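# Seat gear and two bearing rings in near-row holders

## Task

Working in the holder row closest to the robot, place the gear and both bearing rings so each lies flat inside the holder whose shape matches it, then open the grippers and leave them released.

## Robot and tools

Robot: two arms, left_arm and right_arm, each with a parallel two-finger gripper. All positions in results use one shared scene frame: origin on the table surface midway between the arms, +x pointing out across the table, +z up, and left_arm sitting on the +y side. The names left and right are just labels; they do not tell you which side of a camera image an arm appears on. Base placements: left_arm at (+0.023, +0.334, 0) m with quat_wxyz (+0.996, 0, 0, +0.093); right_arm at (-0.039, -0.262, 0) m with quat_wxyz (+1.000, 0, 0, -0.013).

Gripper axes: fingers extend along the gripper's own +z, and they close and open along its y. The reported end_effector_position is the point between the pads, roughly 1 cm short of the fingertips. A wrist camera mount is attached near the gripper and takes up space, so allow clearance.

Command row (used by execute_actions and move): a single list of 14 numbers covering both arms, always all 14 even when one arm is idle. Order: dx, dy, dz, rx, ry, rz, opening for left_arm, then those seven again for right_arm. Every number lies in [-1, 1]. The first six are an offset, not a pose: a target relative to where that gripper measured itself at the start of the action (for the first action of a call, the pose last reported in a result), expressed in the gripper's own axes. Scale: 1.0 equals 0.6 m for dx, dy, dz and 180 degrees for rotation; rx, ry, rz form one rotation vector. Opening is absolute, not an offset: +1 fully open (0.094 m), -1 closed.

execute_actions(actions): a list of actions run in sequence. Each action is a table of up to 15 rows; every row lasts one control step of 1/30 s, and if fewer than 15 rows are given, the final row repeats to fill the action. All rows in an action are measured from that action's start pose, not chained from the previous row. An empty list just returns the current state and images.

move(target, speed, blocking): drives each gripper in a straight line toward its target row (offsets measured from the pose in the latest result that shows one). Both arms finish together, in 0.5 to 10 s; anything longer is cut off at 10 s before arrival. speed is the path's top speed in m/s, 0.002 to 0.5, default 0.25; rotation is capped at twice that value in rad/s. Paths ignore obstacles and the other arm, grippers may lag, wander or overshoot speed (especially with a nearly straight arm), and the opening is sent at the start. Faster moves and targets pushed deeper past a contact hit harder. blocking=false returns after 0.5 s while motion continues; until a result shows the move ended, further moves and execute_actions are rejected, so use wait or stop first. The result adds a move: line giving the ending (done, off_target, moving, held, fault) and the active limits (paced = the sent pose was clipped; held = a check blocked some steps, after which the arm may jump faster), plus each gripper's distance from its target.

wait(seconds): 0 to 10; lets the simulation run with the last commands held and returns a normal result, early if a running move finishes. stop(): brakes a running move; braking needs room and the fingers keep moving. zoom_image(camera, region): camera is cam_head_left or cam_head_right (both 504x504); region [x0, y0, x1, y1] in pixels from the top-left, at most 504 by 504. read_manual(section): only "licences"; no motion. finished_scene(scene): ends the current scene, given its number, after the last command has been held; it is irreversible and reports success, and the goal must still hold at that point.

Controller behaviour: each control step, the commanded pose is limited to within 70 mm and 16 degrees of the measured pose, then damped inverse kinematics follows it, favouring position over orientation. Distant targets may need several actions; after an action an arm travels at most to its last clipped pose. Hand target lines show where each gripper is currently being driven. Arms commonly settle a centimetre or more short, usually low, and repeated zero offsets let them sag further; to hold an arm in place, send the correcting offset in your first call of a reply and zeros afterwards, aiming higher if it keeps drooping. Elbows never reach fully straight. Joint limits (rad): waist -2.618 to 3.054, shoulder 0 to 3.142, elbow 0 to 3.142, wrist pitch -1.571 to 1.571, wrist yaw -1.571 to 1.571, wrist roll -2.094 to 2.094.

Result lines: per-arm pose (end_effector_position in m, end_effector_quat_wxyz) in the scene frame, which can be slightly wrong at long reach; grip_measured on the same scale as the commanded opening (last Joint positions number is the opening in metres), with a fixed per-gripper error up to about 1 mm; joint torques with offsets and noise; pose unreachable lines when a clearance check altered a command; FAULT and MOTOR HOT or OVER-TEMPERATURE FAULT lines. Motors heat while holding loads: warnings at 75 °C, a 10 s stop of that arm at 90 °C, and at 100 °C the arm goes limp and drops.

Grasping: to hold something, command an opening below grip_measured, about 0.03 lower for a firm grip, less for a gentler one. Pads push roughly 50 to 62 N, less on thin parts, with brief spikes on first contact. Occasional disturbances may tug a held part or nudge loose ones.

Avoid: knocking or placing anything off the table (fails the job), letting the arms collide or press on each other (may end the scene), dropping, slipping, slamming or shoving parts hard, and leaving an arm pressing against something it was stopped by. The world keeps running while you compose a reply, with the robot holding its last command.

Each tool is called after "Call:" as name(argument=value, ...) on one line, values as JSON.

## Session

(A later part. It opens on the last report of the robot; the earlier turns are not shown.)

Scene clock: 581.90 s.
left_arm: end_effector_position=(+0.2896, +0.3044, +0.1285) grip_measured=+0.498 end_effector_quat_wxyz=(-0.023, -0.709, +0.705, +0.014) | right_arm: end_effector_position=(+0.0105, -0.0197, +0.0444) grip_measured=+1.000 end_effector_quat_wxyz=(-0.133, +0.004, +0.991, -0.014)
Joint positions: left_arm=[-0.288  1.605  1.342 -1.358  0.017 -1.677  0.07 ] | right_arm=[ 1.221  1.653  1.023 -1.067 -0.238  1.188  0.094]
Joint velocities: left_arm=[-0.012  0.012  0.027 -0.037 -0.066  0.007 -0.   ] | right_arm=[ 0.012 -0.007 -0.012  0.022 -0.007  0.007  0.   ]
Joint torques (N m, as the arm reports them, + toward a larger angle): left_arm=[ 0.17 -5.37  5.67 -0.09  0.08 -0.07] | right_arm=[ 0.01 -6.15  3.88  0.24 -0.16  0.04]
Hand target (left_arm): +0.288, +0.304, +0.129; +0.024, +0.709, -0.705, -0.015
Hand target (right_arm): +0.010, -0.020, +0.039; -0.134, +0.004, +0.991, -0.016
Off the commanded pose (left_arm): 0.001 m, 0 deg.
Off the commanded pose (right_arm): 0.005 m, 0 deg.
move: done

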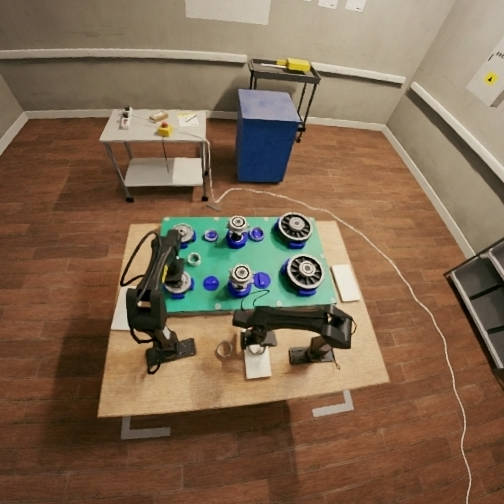

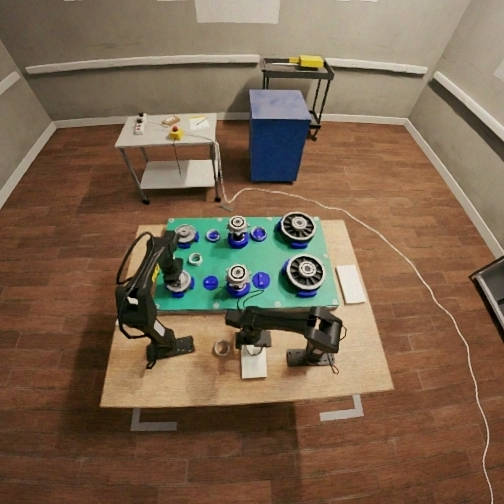

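Call:
move(target=[0,0,-0.11,0,0,0,0.5, -0.003,0,0.012,0,0,0,1.0], speed=0.08)

Call:
zoom_image(camera="cam_head_right", region=[200, 300, 300, 400])

Scene clock: 588.33 s.
left_arm: end_effector_position=(+0.2933, +0.3040, +0.1844) grip_measured=+0.498 end_effector_quat_wxyz=(-0.017, -0.708, +0.705, +0.008) | right_arm: end_effector_position=(+0.0116, -0.0170, +0.0441) grip_measured=+1.000 end_effector_quat_wxyz=(-0.131, +0.004, +0.991, -0.009)
Joint positions: left_arm=[-0.288  1.622  1.583 -1.565  0.017 -1.677  0.07 ] | right_arm=[ 1.221  1.653  1.023 -1.055 -0.238  1.188  0.094]
Joint velocities: left_arm=[-0.002 -0.027 -0.012 -0.095  0.051 -0.007 -0.001] | right_arm=[ 0.017 -0.002  0.002  0.051 -0.007  0.007  0.   ]
Joint torques (N m, as the arm reports them, + toward a larger angle): left_arm=[ 0.62 -6.11  7.58 -0.22  0.08  0.02] | right_arm=[ 0.01 -6.3   3.6   0.22 -0.19  0.04]
Hand target (left_arm): +0.292, +0.306, +0.194; +0.012, +0.709, -0.705, -0.001
Hand target (right_arm): +0.010, -0.020, +0.037; -0.133, +0.004, +0.991, -0.014
Off the commanded pose (left_arm): 0.010 m, 1 deg.
Off the commanded pose (right_arm): 0.008 m, 1 deg.
joint sent to its limit (left arm) — the command would take joint 4 (wrist pitch) past its lower limit, so that joint was sent only as far as its limit.
move: done

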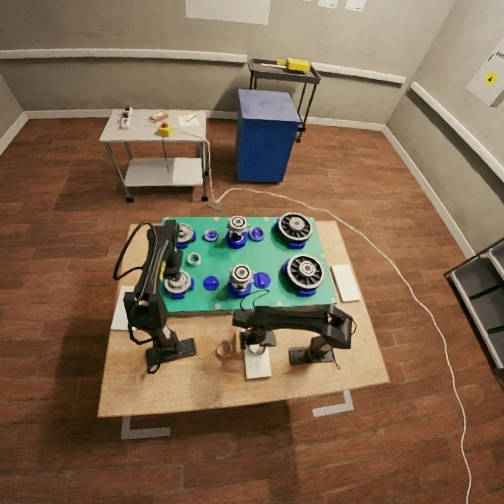

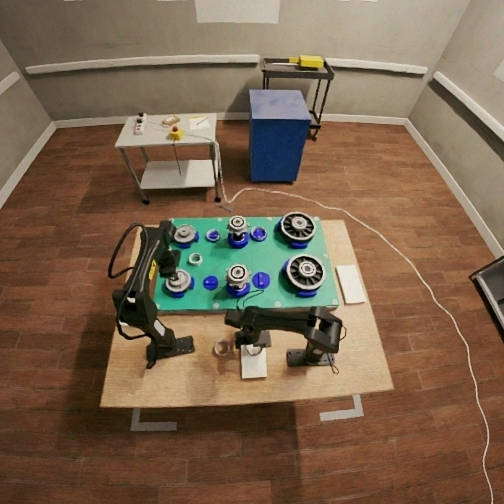

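Region (200, 300, 300, 400) of cam_head_right's 504x504 image, scaled by 5.040, with more detail than that image has.

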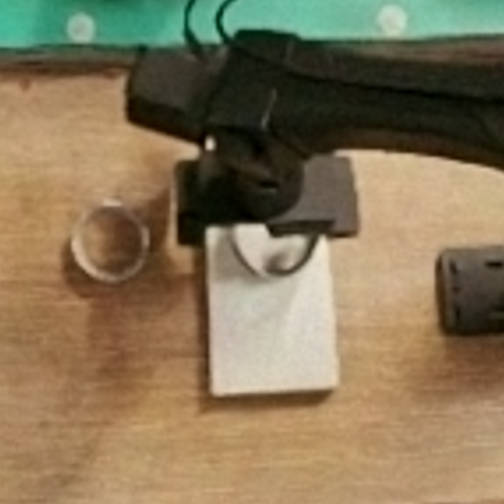

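Call:
move(target=[0.223,0.272,0.09,-0.060,0.053,0.4985,0.8, -0.006,-0.003,0.025,0,0,0,1.0], speed=0.2)

Call:
zoom_image(camera="cam_head_right", region=[140, 210, 240, 310])

Call:
zoom_image(camera="cam_head_left", region=[140, 210, 240, 310])

Scene clock: 611.27 s.
left_arm: end_effector_position=(+0.1324, +0.1758, +0.1375) grip_measured=+0.798 end_effector_quat_wxyz=(-0.129, -0.007, +0.992, +0.011) | right_arm: end_effector_position=(+0.0115, -0.0171, +0.0361) grip_measured=+1.000 end_effector_quat_wxyz=(-0.129, +0.003, +0.992, -0.003)
Joint positions: left_arm=[-0.996  1.44   1.193 -1.519  0.172 -0.806  0.084] | right_arm=[ 1.221  1.653  0.99  -1.009 -0.238  1.188  0.094]
Joint velocities: left_arm=[ 0.002  0.012 -0.007 -0.022 -0.037  0.037  0.001] | right_arm=[ 0.017  0.012  0.007  0.022 -0.022  0.022  0.   ]
Joint torques (N m, as the arm reports them, + toward a larger angle): left_arm=[-0.81 -4.55  4.65 -0.27  0.15 -0.01] | right_arm=[-0.08 -5.68  3.73  0.33 -0.19  0.02]
Hand target (left_arm): +0.131, +0.174, +0.138; -0.125, +0.001, +0.992, +0.003
Hand target (right_arm): +0.011, -0.019, +0.029; -0.131, +0.004, +0.991, -0.009
Off the commanded pose (left_arm): 0.008 m, 1 deg.
Off the commanded pose (right_arm): 0.008 m, 1 deg.
move: done

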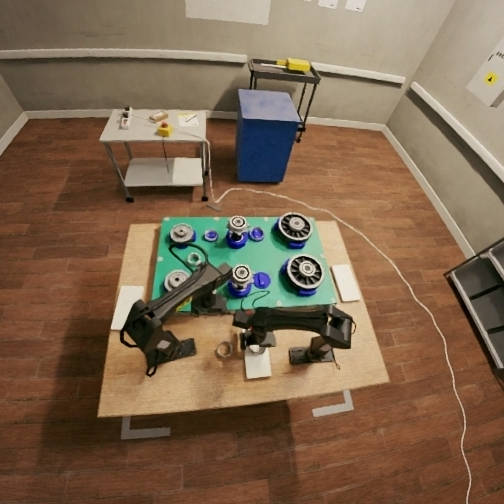

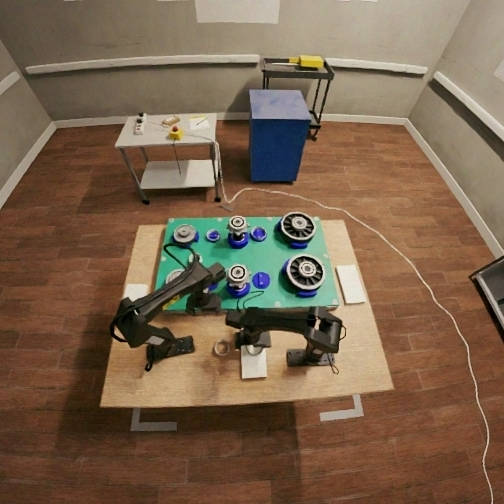

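Region (140, 210, 240, 310) of cam_head_right's 504x504 image, scaled by 5.040, with more detail than that image has.

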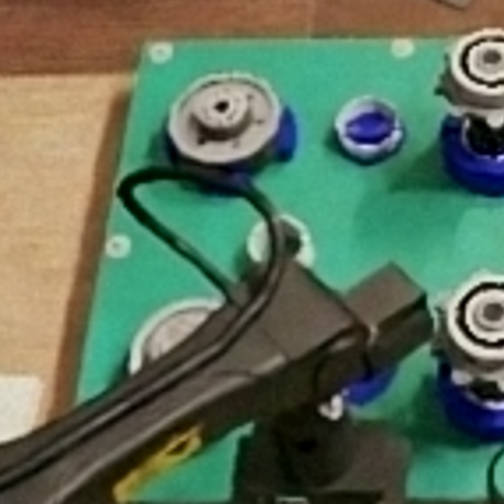

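Region (140, 210, 240, 310) of cam_head_left's 504x504 image, scaled by 5.040, with more detail than that image has.

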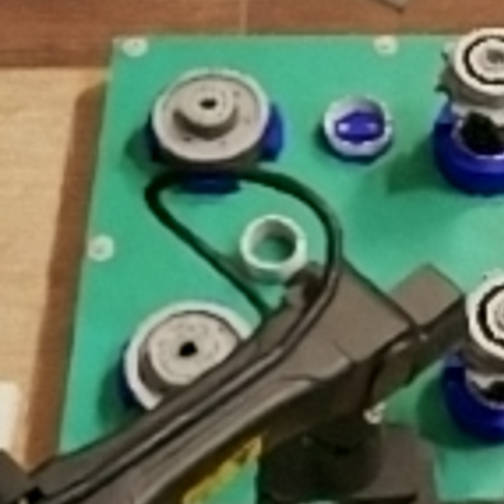

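Call:
execute_actions(actions=[[[0,0,0,0,0,0,0.8, 0,0,-0.004,0,0,0,0.7]],[[0,0,0,0,0,0,0.8, 0,0,0,0,0,0,0.535]]])

Scene clock: 615.43 s.
left_arm: end_effector_position=(+0.1325, +0.1756, +0.1375) grip_measured=+0.798 end_effector_quat_wxyz=(-0.129, -0.006, +0.992, +0.010) | right_arm: end_effector_position=(+0.0113, -0.0174, +0.0362) grip_measured=+0.576 end_effector_quat_wxyz=(-0.129, +0.003, +0.992, -0.003)
Joint positions: left_arm=[-0.996  1.44   1.193 -1.518  0.173 -0.804  0.084] | right_arm=[ 1.221  1.653  0.99  -1.011 -0.239  1.188  0.074]
Joint velocities: left_arm=[-0.012 -0.002  0.007 -0.066  0.037  0.022 -0.001] | right_arm=[ 0.017  0.012  0.007 -0.007  0.051  0.037  0.001]
Joint torques (N m, as the arm reports them, + toward a larger angle): left_arm=[-0.1  -3.49  5.21 -0.37  0.14 -0.03] | right_arm=[ 0.15 -7.03  4.86  0.11 -0.19  0.07]
Hand target (left_arm): +0.132, +0.176, +0.137; -0.129, -0.006, +0.992, +0.010
Hand target (right_arm): +0.011, -0.017, +0.036; -0.129, +0.003, +0.992, -0.004
Off the commanded pose (left_arm): 0.000 m, 0 deg.
Off the commanded pose (right_arm): 0.000 m, 0 deg.

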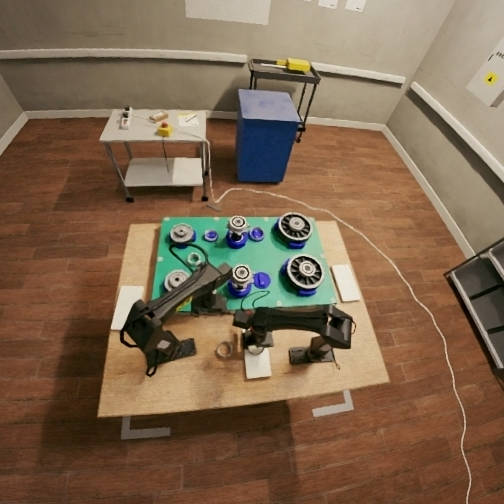

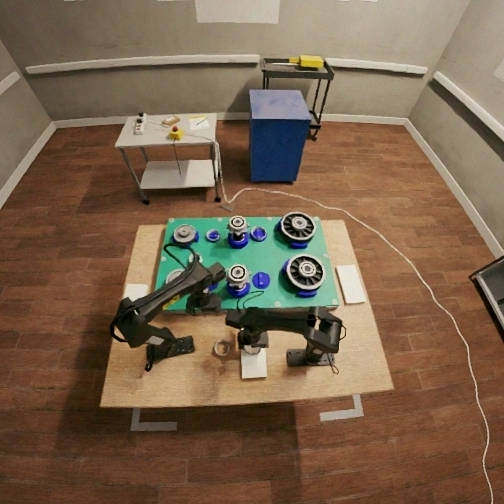

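Call:
move(target=[0,0,0,0,0,0,0.8, -0.036,-0.09,-0.185,-0.043,0,0.161,0.535], speed=0.15)

Scene clock: 631.13 s.
left_arm: end_effector_position=(+0.1325, +0.1756, +0.1375) grip_measured=+0.798 end_effector_quat_wxyz=(-0.129, -0.006, +0.992, +0.010) | right_arm: end_effector_position=(+0.0598, -0.0719, +0.1255) grip_measured=+0.576 end_effector_quat_wxyz=(-0.127, +0.252, +0.959, +0.017)
Joint positions: left_arm=[-0.996  1.44   1.193 -1.518  0.173 -0.804  0.084] | right_arm=[ 0.911  1.406  1.122 -1.362 -0.245  1.389  0.074]
Joint velocities: left_arm=[-0.002 -0.002  0.002 -0.051 -0.022  0.037  0.   ] | right_arm=[-0.032  0.007  0.017 -0.037 -0.007 -0.022 -0.001]
Joint torques (N m, as the arm reports them, + toward a larger angle): left_arm=[-0.02 -3.49  5.39 -0.36  0.12 -0.04] | right_arm=[-0.49 -6.69  6.99 -0.07 -0.3   0.13]
Hand target (left_arm): +0.132, +0.176, +0.137; -0.129, -0.006, +0.992, +0.010
Hand target (right_arm): +0.060, -0.071, +0.137; -0.126, +0.259, +0.957, +0.030
Off the commanded pose (left_arm): 0.000 m, 0 deg.
Off the commanded pose (right_arm): 0.013 m, 2 deg.
move: off_target (right_arm)

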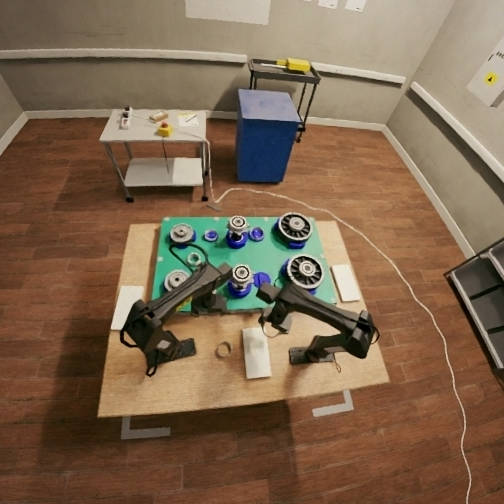

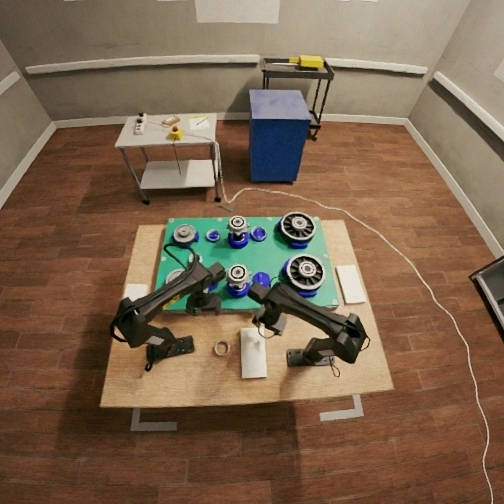

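Call:
move(target=[0.150,-0.106,0.157,0,0,0,0.8, -0.332,0.191,-0.109,-0.0513,0.0044,0.165,0.535], speed=0.15)

Call:
zoom_image(camera="cam_head_left", region=[140, 210, 240, 310])

Call:
zoom_image(camera="cam_head_left", region=[220, 240, 300, 320])

Scene clock: 656.20 s.
left_arm: end_effector_position=(+0.0270, +0.1129, +0.0717) grip_measured=+0.798 end_effector_quat_wxyz=(-0.123, -0.006, +0.992, +0.007) | right_arm: end_effector_position=(+0.2973, -0.0727, +0.1278) grip_measured=+0.576 end_effector_quat_wxyz=(-0.113, +0.493, +0.861, +0.058)
Joint positions: left_arm=[-1.55   1.455  0.949 -1.129  0.239 -1.368  0.084] | right_arm=[ 0.423  2.057  1.89  -1.45  -0.25   1.431  0.074]
Joint velocities: left_arm=[-0.002 -0.007  0.002  0.022 -0.007 -0.037 -0.   ] | right_arm=[-0.002  0.002 -0.002 -0.022  0.051  0.037 -0.   ]
Joint torques (N m, as the arm reports them, + toward a larger angle): left_arm=[-0.84 -3.64  4.68  0.03  0.14 -0.09] | right_arm=[ -0.17 -11.7    7.22  -0.04  -0.31   0.17]
Hand target (left_arm): +0.025, +0.113, +0.069; -0.125, -0.006, +0.992, +0.009
Hand target (right_arm): +0.298, -0.072, +0.135; -0.116, +0.499, +0.857, +0.062
Off the commanded pose (left_arm): 0.006 m, 1 deg.
Off the commanded pose (right_arm): 0.007 m, 1 deg.
move: done

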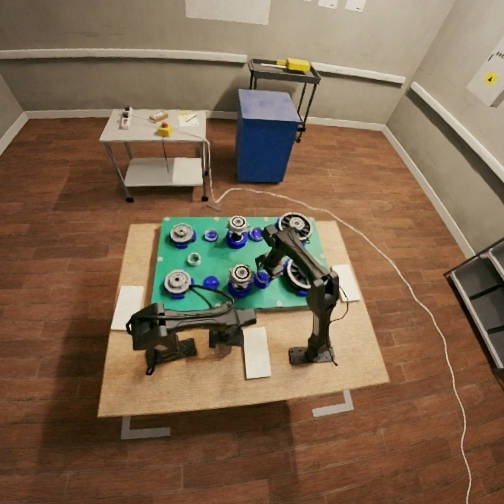

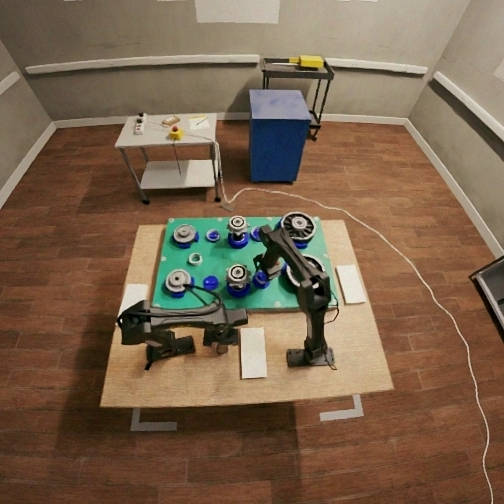

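Region (140, 210, 240, 310) of cam_head_left's 504x504 image, scaled by 5.040, with more detail than that image has.

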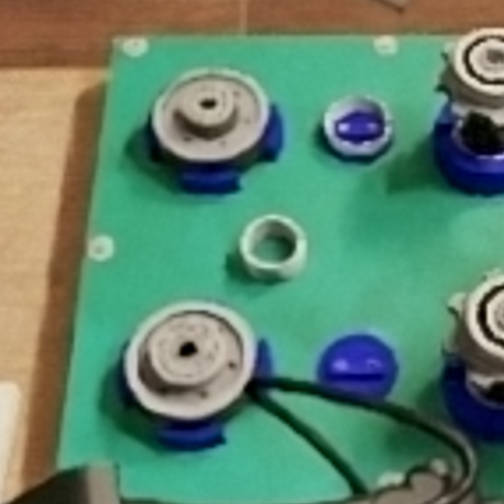

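Region (220, 240, 300, 320) of cam_head_left's 504x504 image, scaled by 6.300, with more detail than that image has.

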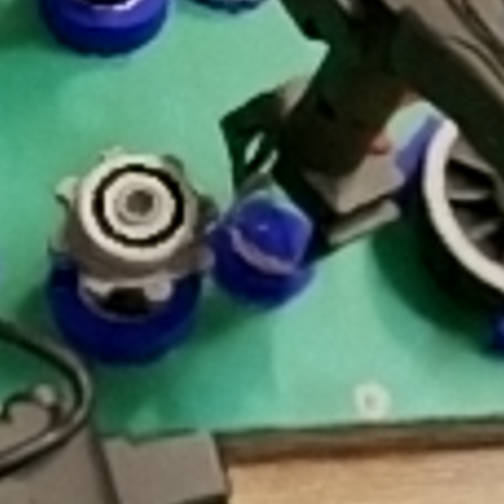

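Call:
move(target=[-0.004,-0.002,0.06,0,0,0,0.8, -0.0138,0.002,0.0395,0,0,0,0.535], speed=0.05)

Call:
zoom_image(camera="cam_head_left", region=[235, 255, 295, 315])

Call:
zoom_image(camera="cam_head_right", region=[235, 255, 295, 315])

Call:
zoom_image(camera="cam_head_right", region=[185, 305, 265, 385])

Scene clock: 664.07 s.
left_arm: end_effector_position=(+0.0228, +0.1108, +0.0391) grip_measured=+0.798 end_effector_quat_wxyz=(-0.122, -0.007, +0.992, +0.005) | right_arm: end_effector_position=(+0.2971, -0.0727, +0.1063) grip_measured=+0.576 end_effector_quat_wxyz=(-0.114, +0.493, +0.861, +0.057)
Joint positions: left_arm=[-1.571  1.498  0.851 -0.978  0.239 -1.393  0.084] | right_arm=[ 0.423  2.057  1.804 -1.367 -0.25   1.431  0.074]
Joint velocities: left_arm=[-0.022  0.002  0.002  0.022 -0.007  0.051  0.   ] | right_arm=[-0.017 -0.027 -0.002  0.037  0.007  0.007 -0.001]
Joint torques (N m, as the arm reports them, + toward a larger angle): left_arm=[-0.84 -3.72  4.52  0.03  0.17 -0.15] | right_arm=[ -0.38 -11.28   4.88   0.34  -0.23  -0.05]
Hand target (left_arm): +0.020, +0.111, +0.036; -0.123, -0.006, +0.992, +0.007
Hand target (right_arm): +0.299, -0.074, +0.103; -0.113, +0.493, +0.861, +0.058
Off the commanded pose (left_arm): 0.004 m, 0 deg.
Off the commanded pose (right_arm): 0.004 m, 0 deg.
move: done

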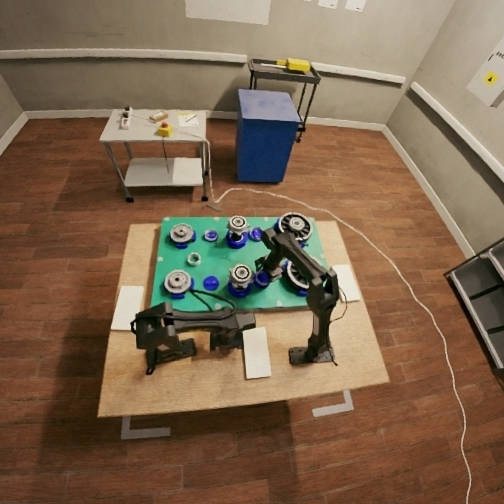

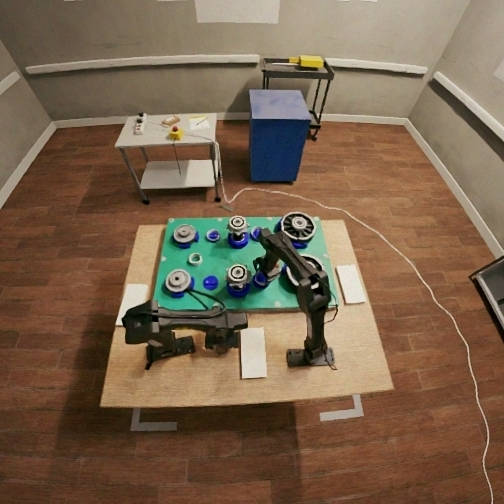

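Region (235, 255, 295, 315) of cam_head_left's 504x504 image, scaled by 8.400, with more detail than that image has.

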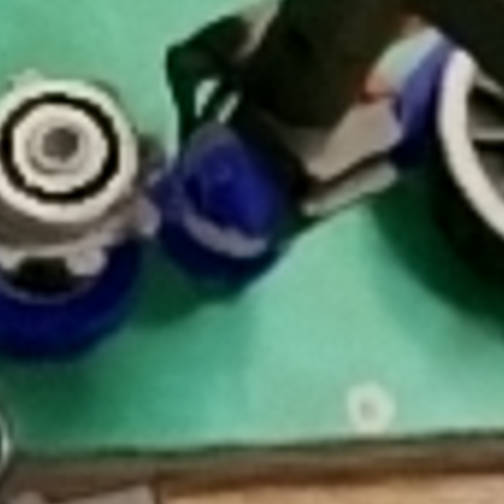

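Region (235, 255, 295, 315) of cam_head_right's 504x504 image, scaled by 8.400, with more detail than that image has.

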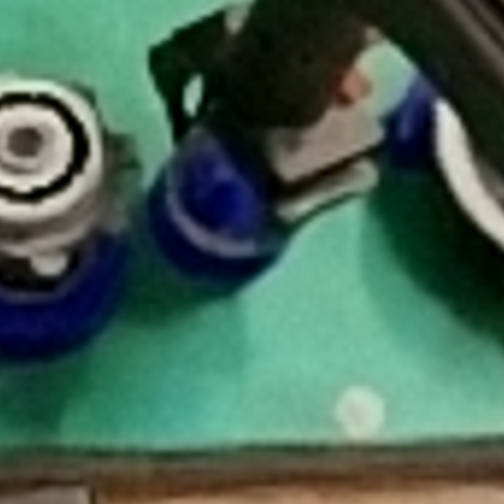

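Region (185, 305, 265, 385) of cam_head_right's 504x504 image, scaled by 6.300, with more detail than that image has.

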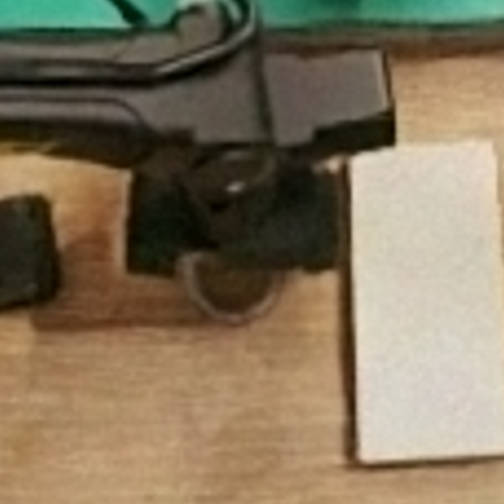

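Call:
move(target=[-0.0075,0.001,0.041,0,0,0,0.8, -0.0075,0.003,0.036,0,0,0,0.535], speed=0.025)

Call:
zoom_image(camera="cam_head_left", region=[235, 255, 295, 315])

Call:
zoom_image(camera="cam_head_right", region=[235, 255, 295, 315])

Scene clock: 673.27 s.
left_arm: end_effector_position=(+0.0229, +0.1098, +0.0173) grip_measured=+0.798 end_effector_quat_wxyz=(-0.122, -0.007, +0.993, +0.002) | right_arm: end_effector_position=(+0.2960, -0.0687, +0.0884) grip_measured=+0.576 end_effector_quat_wxyz=(-0.122, +0.492, +0.860, +0.062)
Joint positions: left_arm=[-1.571  1.537  0.792 -0.873  0.239 -1.394  0.084] | right_arm=[ 0.425  2.066  1.743 -1.3   -0.27   1.431  0.074]
Joint velocities: left_arm=[ 0.007 -0.017 -0.007 -0.007 -0.022 -0.022  0.   ] | right_arm=[-0.002  0.012 -0.002 -0.007 -0.022  0.095 -0.001]
Joint torques (N m, as the arm reports them, + toward a larger angle): left_arm=[-0.79 -3.75  4.19  0.06  0.14 -0.04] | right_arm=[  0.14 -11.62   4.71   0.34  -0.03   0.06]
Hand target (left_arm): +0.021, +0.111, +0.014; -0.122, -0.007, +0.992, +0.005
Hand target (right_arm): +0.298, -0.071, +0.084; -0.114, +0.493, +0.861, +0.057
Off the commanded pose (left_arm): 0.004 m, 0 deg.
Off the commanded pose (right_arm): 0.005 m, 1 deg.
move: done

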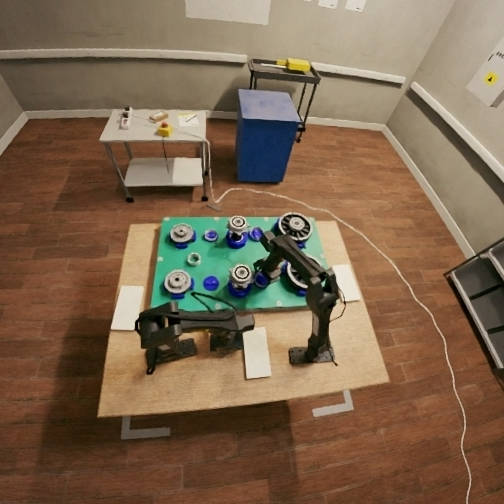

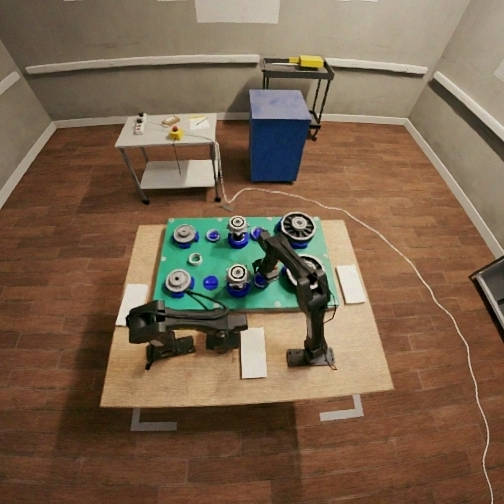

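Region (235, 255, 295, 315) of cam_head_left's 504x504 image, scaled by 8.400, with more detail than that image has.

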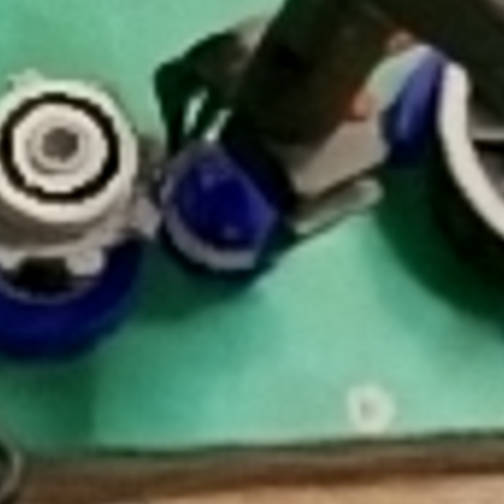

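Region (235, 255, 295, 315) of cam_head_right's 504x504 image, scaled by 8.400, with more detail than that image has.

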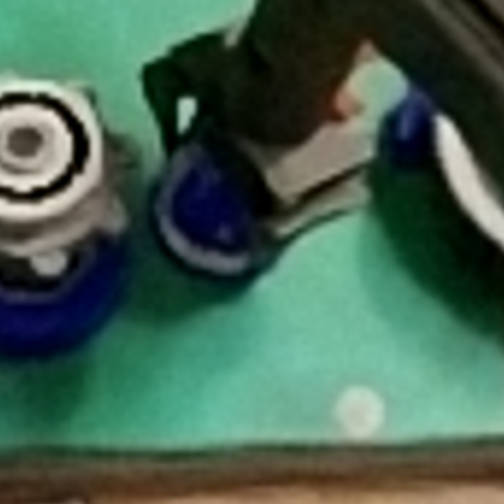

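Call:
execute_actions(actions=[[[0,0,0,0,0,0,0.45, -0.003,0,0.012,0,0,0,0.535]],[[0,0,0,0,0,0,0.27, -0.003,0,0.012,0,0,0,0.535]]])

Scene clock: 676.73 s.
left_arm: end_effector_position=(+0.0231, +0.1096, +0.0173) grip_measured=+0.300 end_effector_quat_wxyz=(-0.121, -0.008, +0.993, +0.001) | right_arm: end_effector_position=(+0.2961, -0.0679, +0.0877) grip_measured=+0.576 end_effector_quat_wxyz=(-0.123, +0.492, +0.859, +0.064)
Joint positions: left_arm=[-1.571  1.537  0.792 -0.872  0.239 -1.394  0.061] | right_arm=[ 0.425  2.066  1.739 -1.294 -0.274  1.431  0.074]
Joint velocities: left_arm=[-0.012  0.007 -0.002 -0.007 -0.066  0.081  0.001] | right_arm=[-0.002 -0.007  0.012  0.007  0.007 -0.022 -0.   ]
Joint torques (N m, as the arm reports them, + toward a larger angle): left_arm=[ 0.08 -4.05  4.7  -0.07  0.14 -0.05] | right_arm=[ -0.02 -11.68   3.43   0.47  -0.17   0.04]
Hand target (left_arm): +0.023, +0.110, +0.017; -0.121, -0.008, +0.993, +0.002
Hand target (right_arm): +0.296, -0.068, +0.080; -0.123, +0.492, +0.860, +0.062
Off the commanded pose (left_arm): 0.000 m, 0 deg.
Off the commanded pose (right_arm): 0.007 m, 0 deg.

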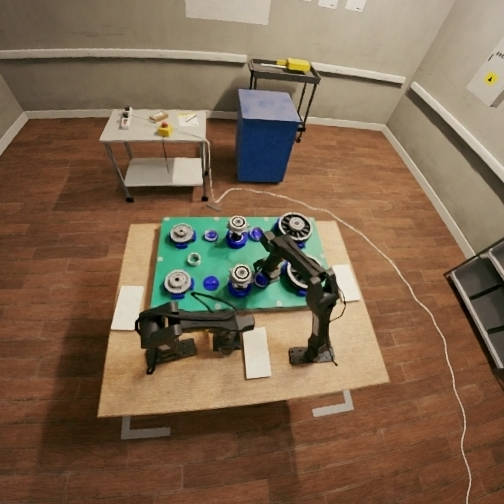

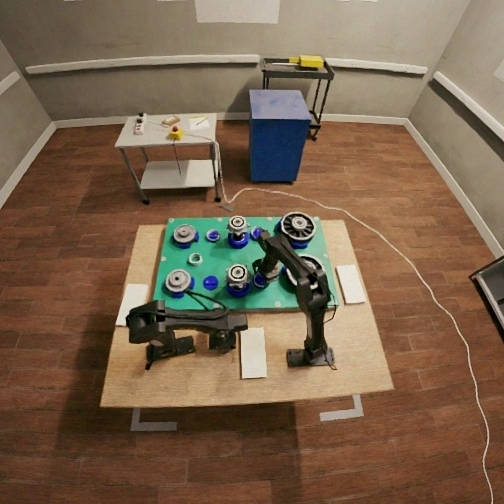

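Call:
execute_actions(actions=[[[0,0,0,0,0,0,0.265, 0,0,0,0,0,0,0.72]]])

Call:
move(target=[-0.02,0.07,-0.215,0.043,0,-0.161,0.265, 0.022,0,-0.085,0,0,0,0.72], speed=0.12)

Scene clock: 683.03 s.
left_arm: end_effector_position=(+0.0231, +0.1096, +0.0173) grip_measured=+0.300 end_effector_quat_wxyz=(-0.121, -0.008, +0.993, +0.001) | right_arm: end_effector_position=(+0.2960, -0.0678, +0.0878) grip_measured=+0.718 end_effector_quat_wxyz=(-0.124, +0.492, +0.859, +0.064)
Joint positions: left_arm=[-1.571  1.537  0.792 -0.872  0.239 -1.394  0.061] | right_arm=[ 0.425  2.066  1.739 -1.294 -0.275  1.431  0.081]
Joint velocities: left_arm=[-0.017 -0.017 -0.017 -0.051  0.007 -0.11   0.001] | right_arm=[ 0.002 -0.007 -0.002 -0.037  0.066 -0.051 -0.   ]
Joint torques (N m, as the arm reports them, + toward a larger angle): left_arm=[-0.03 -3.91  4.93 -0.05  0.13 -0.05] | right_arm=[  0.02 -11.77   5.26   0.24  -0.21   0.03]
Hand target (left_arm): +0.023, +0.110, +0.017; -0.121, -0.008, +0.993, +0.001
Hand target (right_arm): +0.296, -0.068, +0.088; -0.123, +0.492, +0.859, +0.064
Off the commanded pose (left_arm): 0.000 m, 0 deg.
Off the commanded pose (right_arm): 0.000 m, 0 deg.

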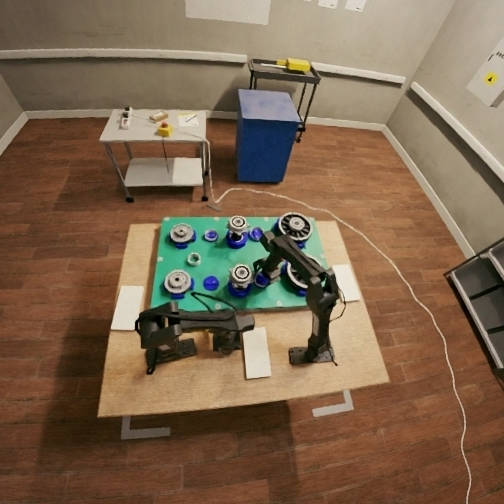

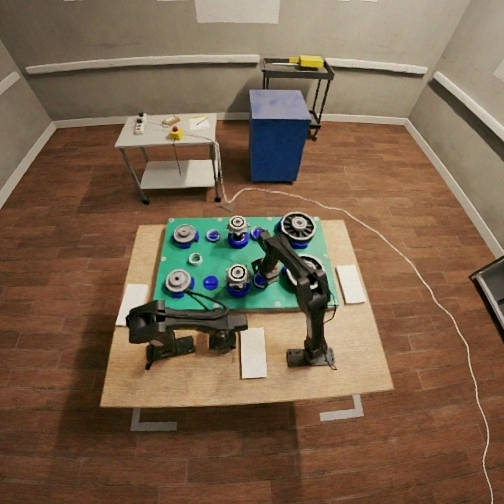

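Scene clock: 685.70 s.
left_arm: end_effector_position=(+0.0641, +0.1549, +0.1261) grip_measured=+0.300 end_effector_quat_wxyz=(-0.118, -0.258, +0.959, -0.018) | right_arm: end_effector_position=(+0.2964, -0.0677, +0.1370) grip_measured=+0.718 end_effector_quat_wxyz=(-0.122, +0.492, +0.860, +0.065)
Joint positions: left_arm=[-1.304  1.219  0.991 -1.351  0.239 -1.643  0.061] | right_arm=[ 0.425  2.066  1.935 -1.486 -0.275  1.431  0.081]
Joint velocities: left_arm=[-0.002 -0.007 -0.002 -0.051 -0.022 -0.007 -0.   ] | right_arm=[ 0.007 -0.012 -0.012  0.022 -0.037 -0.022 -0.   ]
Joint torques (N m, as the arm reports them, + toward a larger angle): left_arm=[ 0.88 -3.52  8.24 -0.24  0.22 -0.12] | right_arm=[ -0.41 -11.17   6.98  -0.03  -0.21   0.01]
Hand target (left_arm): +0.065, +0.154, +0.137; -0.119, -0.264, +0.957, -0.033
Hand target (right_arm): +0.297, -0.069, +0.140; -0.123, +0.492, +0.859, +0.064
Off the commanded pose (left_arm): 0.014 m, 2 deg.
Off the commanded pose (right_arm): 0.004 m, 0 deg.
move: off_target (left_arm)

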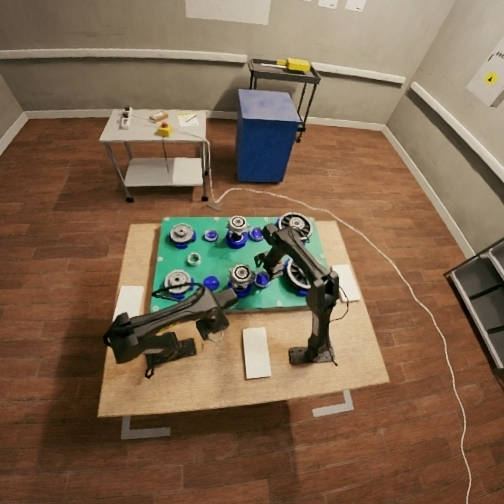

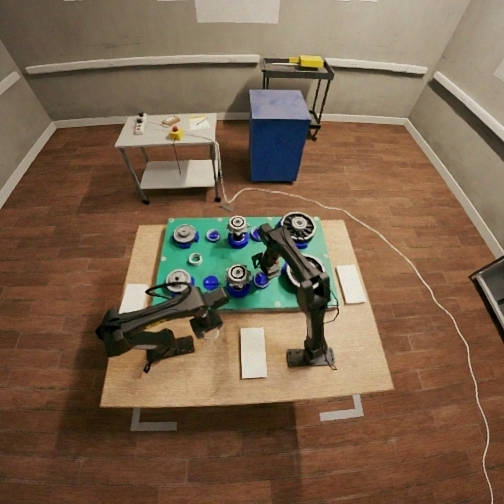

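Call:
move(target=[-0.313,-0.178,-0.096,0.0477,0.004,-0.1654,0.265, 0.069,-0.324,0.018,0,0,0,0.72], speed=0.15)

Call:
zoom_image(camera="cam_head_left", region=[190, 215, 290, 315])

Call:
zoom_image(camera="cam_head_right", region=[190, 215, 290, 315])

Scene clock: 705.00 s.
left_arm: end_effector_position=(+0.2796, +0.1575, +0.1268) grip_measured=+0.300 end_effector_quat_wxyz=(-0.111, -0.500, +0.858, -0.045) | right_arm: end_effector_position=(+0.1148, -0.1293, +0.1379) grip_measured=+0.718 end_effector_quat_wxyz=(-0.118, +0.490, +0.861, +0.070)
Joint positions: left_arm=[-0.657  1.754  1.481 -1.344  0.236 -1.519  0.061] | right_arm=[ 0.494  1.299  1.085 -1.372 -0.275  1.501  0.081]
Joint velocities: left_arm=[-0.022  0.012  0.002 -0.022 -0.007  0.007  0.   ] | right_arm=[ 0.012  0.012 -0.002 -0.081  0.037  0.007 -0.001]
Joint torques (N m, as the arm reports them, + toward a larger angle): left_arm=[ 0.11 -6.75  8.35 -0.24  0.21 -0.08] | right_arm=[ 0.51 -5.27  4.13  0.18 -0.23  0.17]
Hand target (left_arm): +0.284, +0.155, +0.136; -0.110, -0.504, +0.855, -0.057
Hand target (right_arm): +0.108, -0.131, +0.138; -0.122, +0.492, +0.860, +0.066
Off the commanded pose (left_arm): 0.012 m, 2 deg.
Off the commanded pose (right_arm): 0.008 m, 1 deg.
move: off_target (left_arm)

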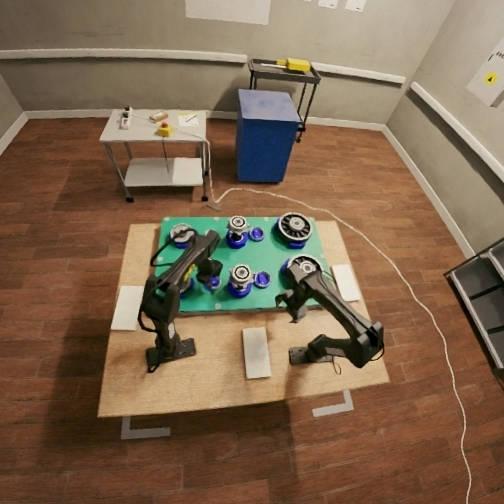

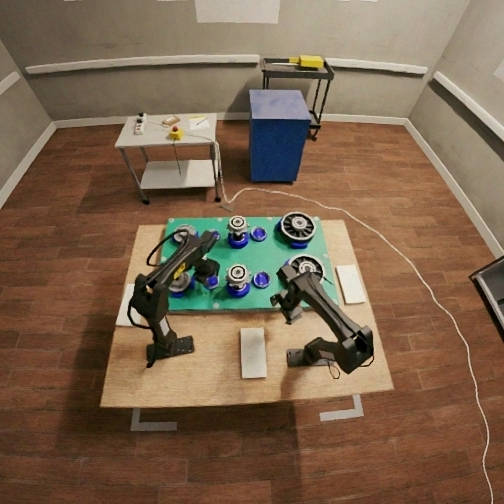

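Region (190, 215, 290, 315) of cam_head_left's 504x504 image, scaled by 5.040, with more detail than that image has.

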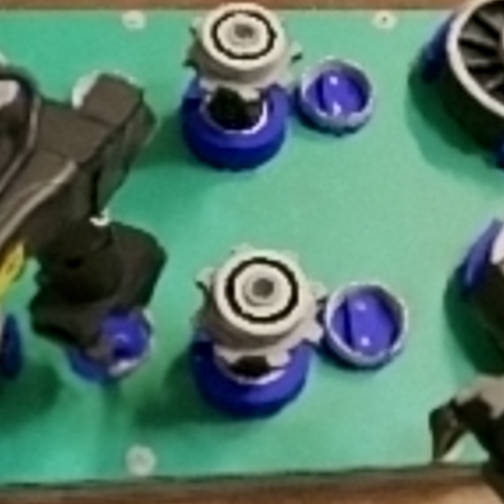

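Region (190, 215, 290, 315) of cam_head_right's 504x504 image, scaled by 5.040, with more detail than that image has.

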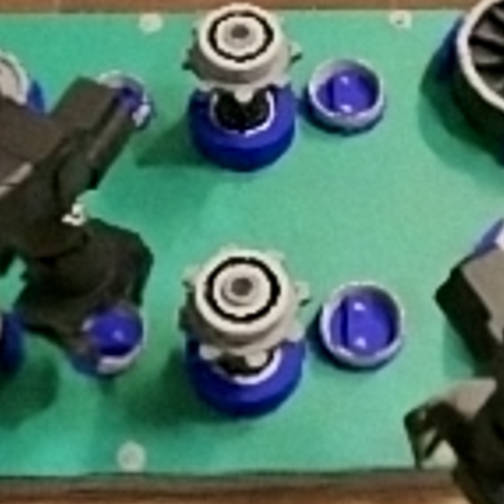

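Call:
move(target=[-0.019,-0.0115,0.0207,0.012,0.0016,-0.0013,0.265, 0,0,0,0,0,0,0.72], speed=0.04)

Call:
zoom_image(camera="cam_head_left", region=[185, 255, 245, 315])

Call:
zoom_image(camera="cam_head_right", region=[185, 255, 245, 315])

Scene clock: 713.30 s.
left_arm: end_effector_position=(+0.2877, +0.1602, +0.1121) grip_measured=+0.300 end_effector_quat_wxyz=(-0.104, -0.503, +0.856, -0.057) | right_arm: end_effector_position=(+0.1148, -0.1293, +0.1379) grip_measured=+0.718 end_effector_quat_wxyz=(-0.118, +0.491, +0.860, +0.070)
Joint positions: left_arm=[-0.637  1.754  1.424 -1.261  0.236 -1.51   0.061] | right_arm=[ 0.494  1.299  1.085 -1.372 -0.275  1.503  0.081]
Joint velocities: left_arm=[-0.007 -0.007 -0.012 -0.007  0.022  0.022 -0.001] | right_arm=[ 0.007 -0.012  0.002  0.066  0.037  0.022  0.   ]
Joint torques (N m, as the arm reports them, + toward a larger angle): left_arm=[ 0.73 -6.4   5.29  0.01  0.2  -0.02] | right_arm=[ 0.05 -3.93  5.34  0.25 -0.22  0.01]
Hand target (left_arm): +0.289, +0.161, +0.112; -0.104, -0.503, +0.856, -0.062
Hand target (right_arm): +0.115, -0.129, +0.138; -0.118, +0.490, +0.861, +0.070
Off the commanded pose (left_arm): 0.002 m, 1 deg.
Off the commanded pose (right_arm): 0.000 m, 0 deg.
move: done

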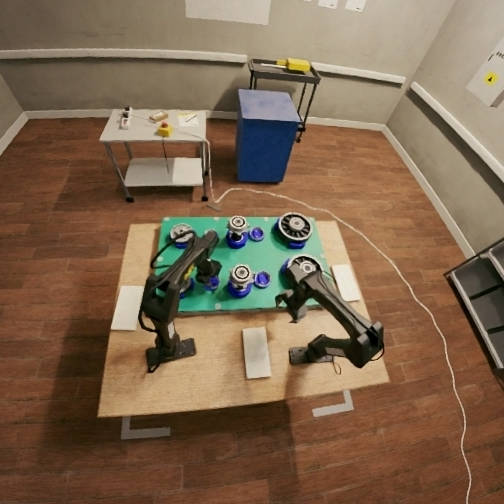

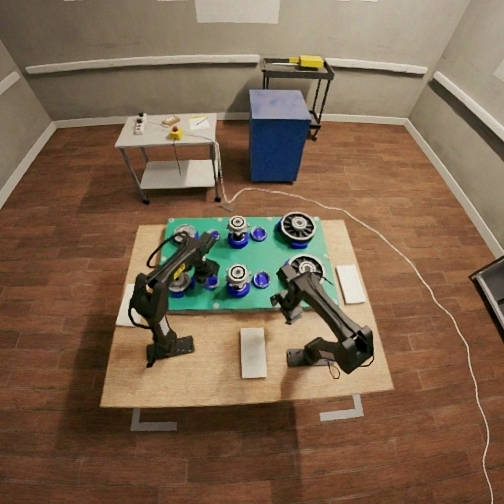

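Region (185, 255, 245, 315) of cam_head_left's 504x504 image, scaled by 8.400, with more detail than that image has.

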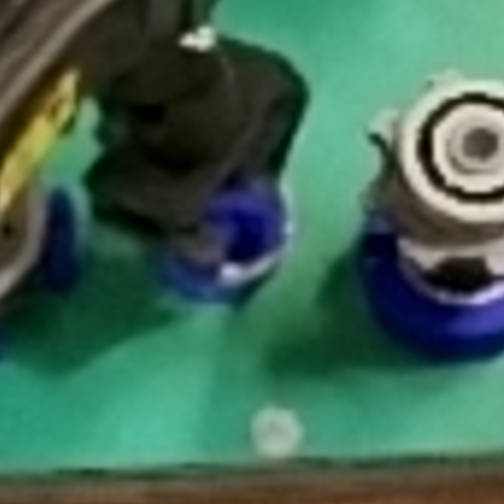

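Region (185, 255, 245, 315) of cam_head_right's 504x504 image, scaled by 8.400, with more detail than that image has.

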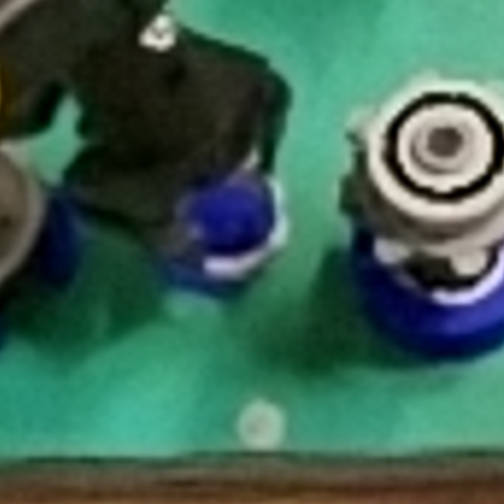

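Call:
move(target=[-0.014,0.0075,0.003,0,0,0,0.265, 0,0,0,0,0,0,0.72], speed=0.03)

Call:
zoom_image(camera="cam_head_left", region=[185, 255, 245, 315])

Call:
zoom_image(camera="cam_head_right", region=[185, 255, 245, 315])

Scene clock: 723.93 s.
left_arm: end_effector_position=(+0.2857, +0.1671, +0.1064) grip_measured=+0.300 end_effector_quat_wxyz=(-0.108, -0.503, +0.856, -0.051) | right_arm: end_effector_position=(+0.1148, -0.1293, +0.1379) grip_measured=+0.718 end_effector_quat_wxyz=(-0.118, +0.491, +0.860, +0.070)
Joint positions: left_arm=[-0.62   1.754  1.4   -1.258  0.236 -1.491  0.061] | right_arm=[ 0.494  1.299  1.085 -1.372 -0.275  1.503  0.081]
Joint velocities: left_arm=[-0.007  0.007  0.002 -0.037 -0.022  0.022  0.   ] | right_arm=[ 0.017  0.022  0.007  0.022 -0.081 -0.051 -0.   ]
Joint torques (N m, as the arm reports them, + toward a larger angle): left_arm=[ 0.82 -7.18  4.99  0.04  0.17  0.01] | right_arm=[ 0.01 -3.85  5.08  0.28 -0.18  0.07]
Hand target (left_arm): +0.288, +0.169, +0.108; -0.104, -0.503, +0.856, -0.057
Hand target (right_arm): +0.115, -0.129, +0.138; -0.118, +0.491, +0.860, +0.070
Off the commanded pose (left_arm): 0.003 m, 1 deg.
Off the commanded pose (right_arm): 0.000 m, 0 deg.
move: done

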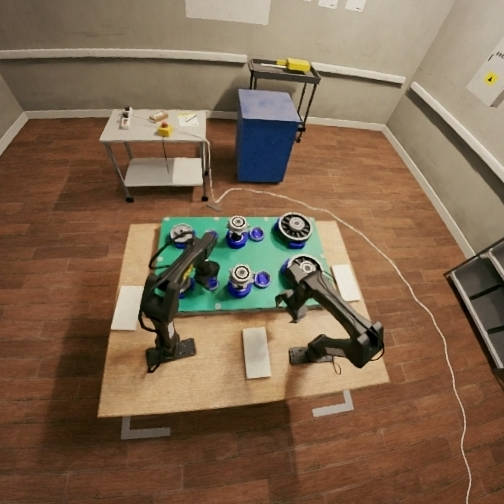

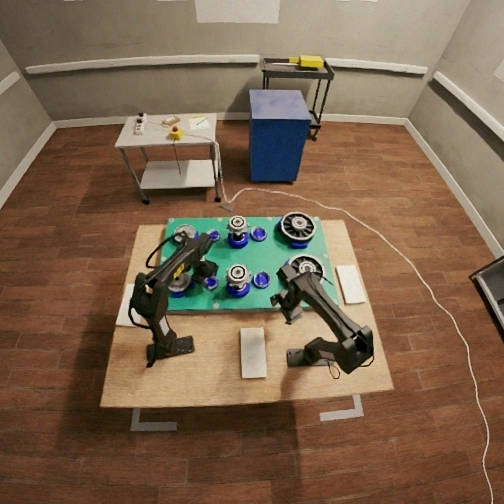

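Region (185, 255, 245, 315) of cam_head_left's 504x504 image, scaled by 8.400, with more detail than that image has.

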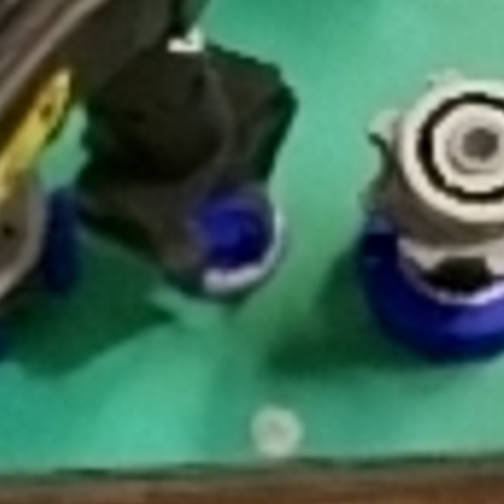

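Region (185, 255, 245, 315) of cam_head_right's 504x504 image, scaled by 8.400, with more detail than that image has.

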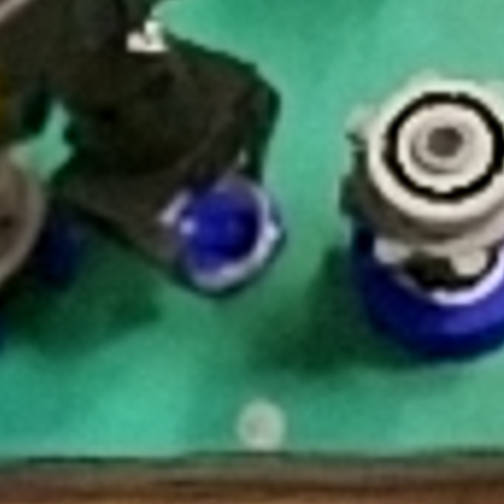

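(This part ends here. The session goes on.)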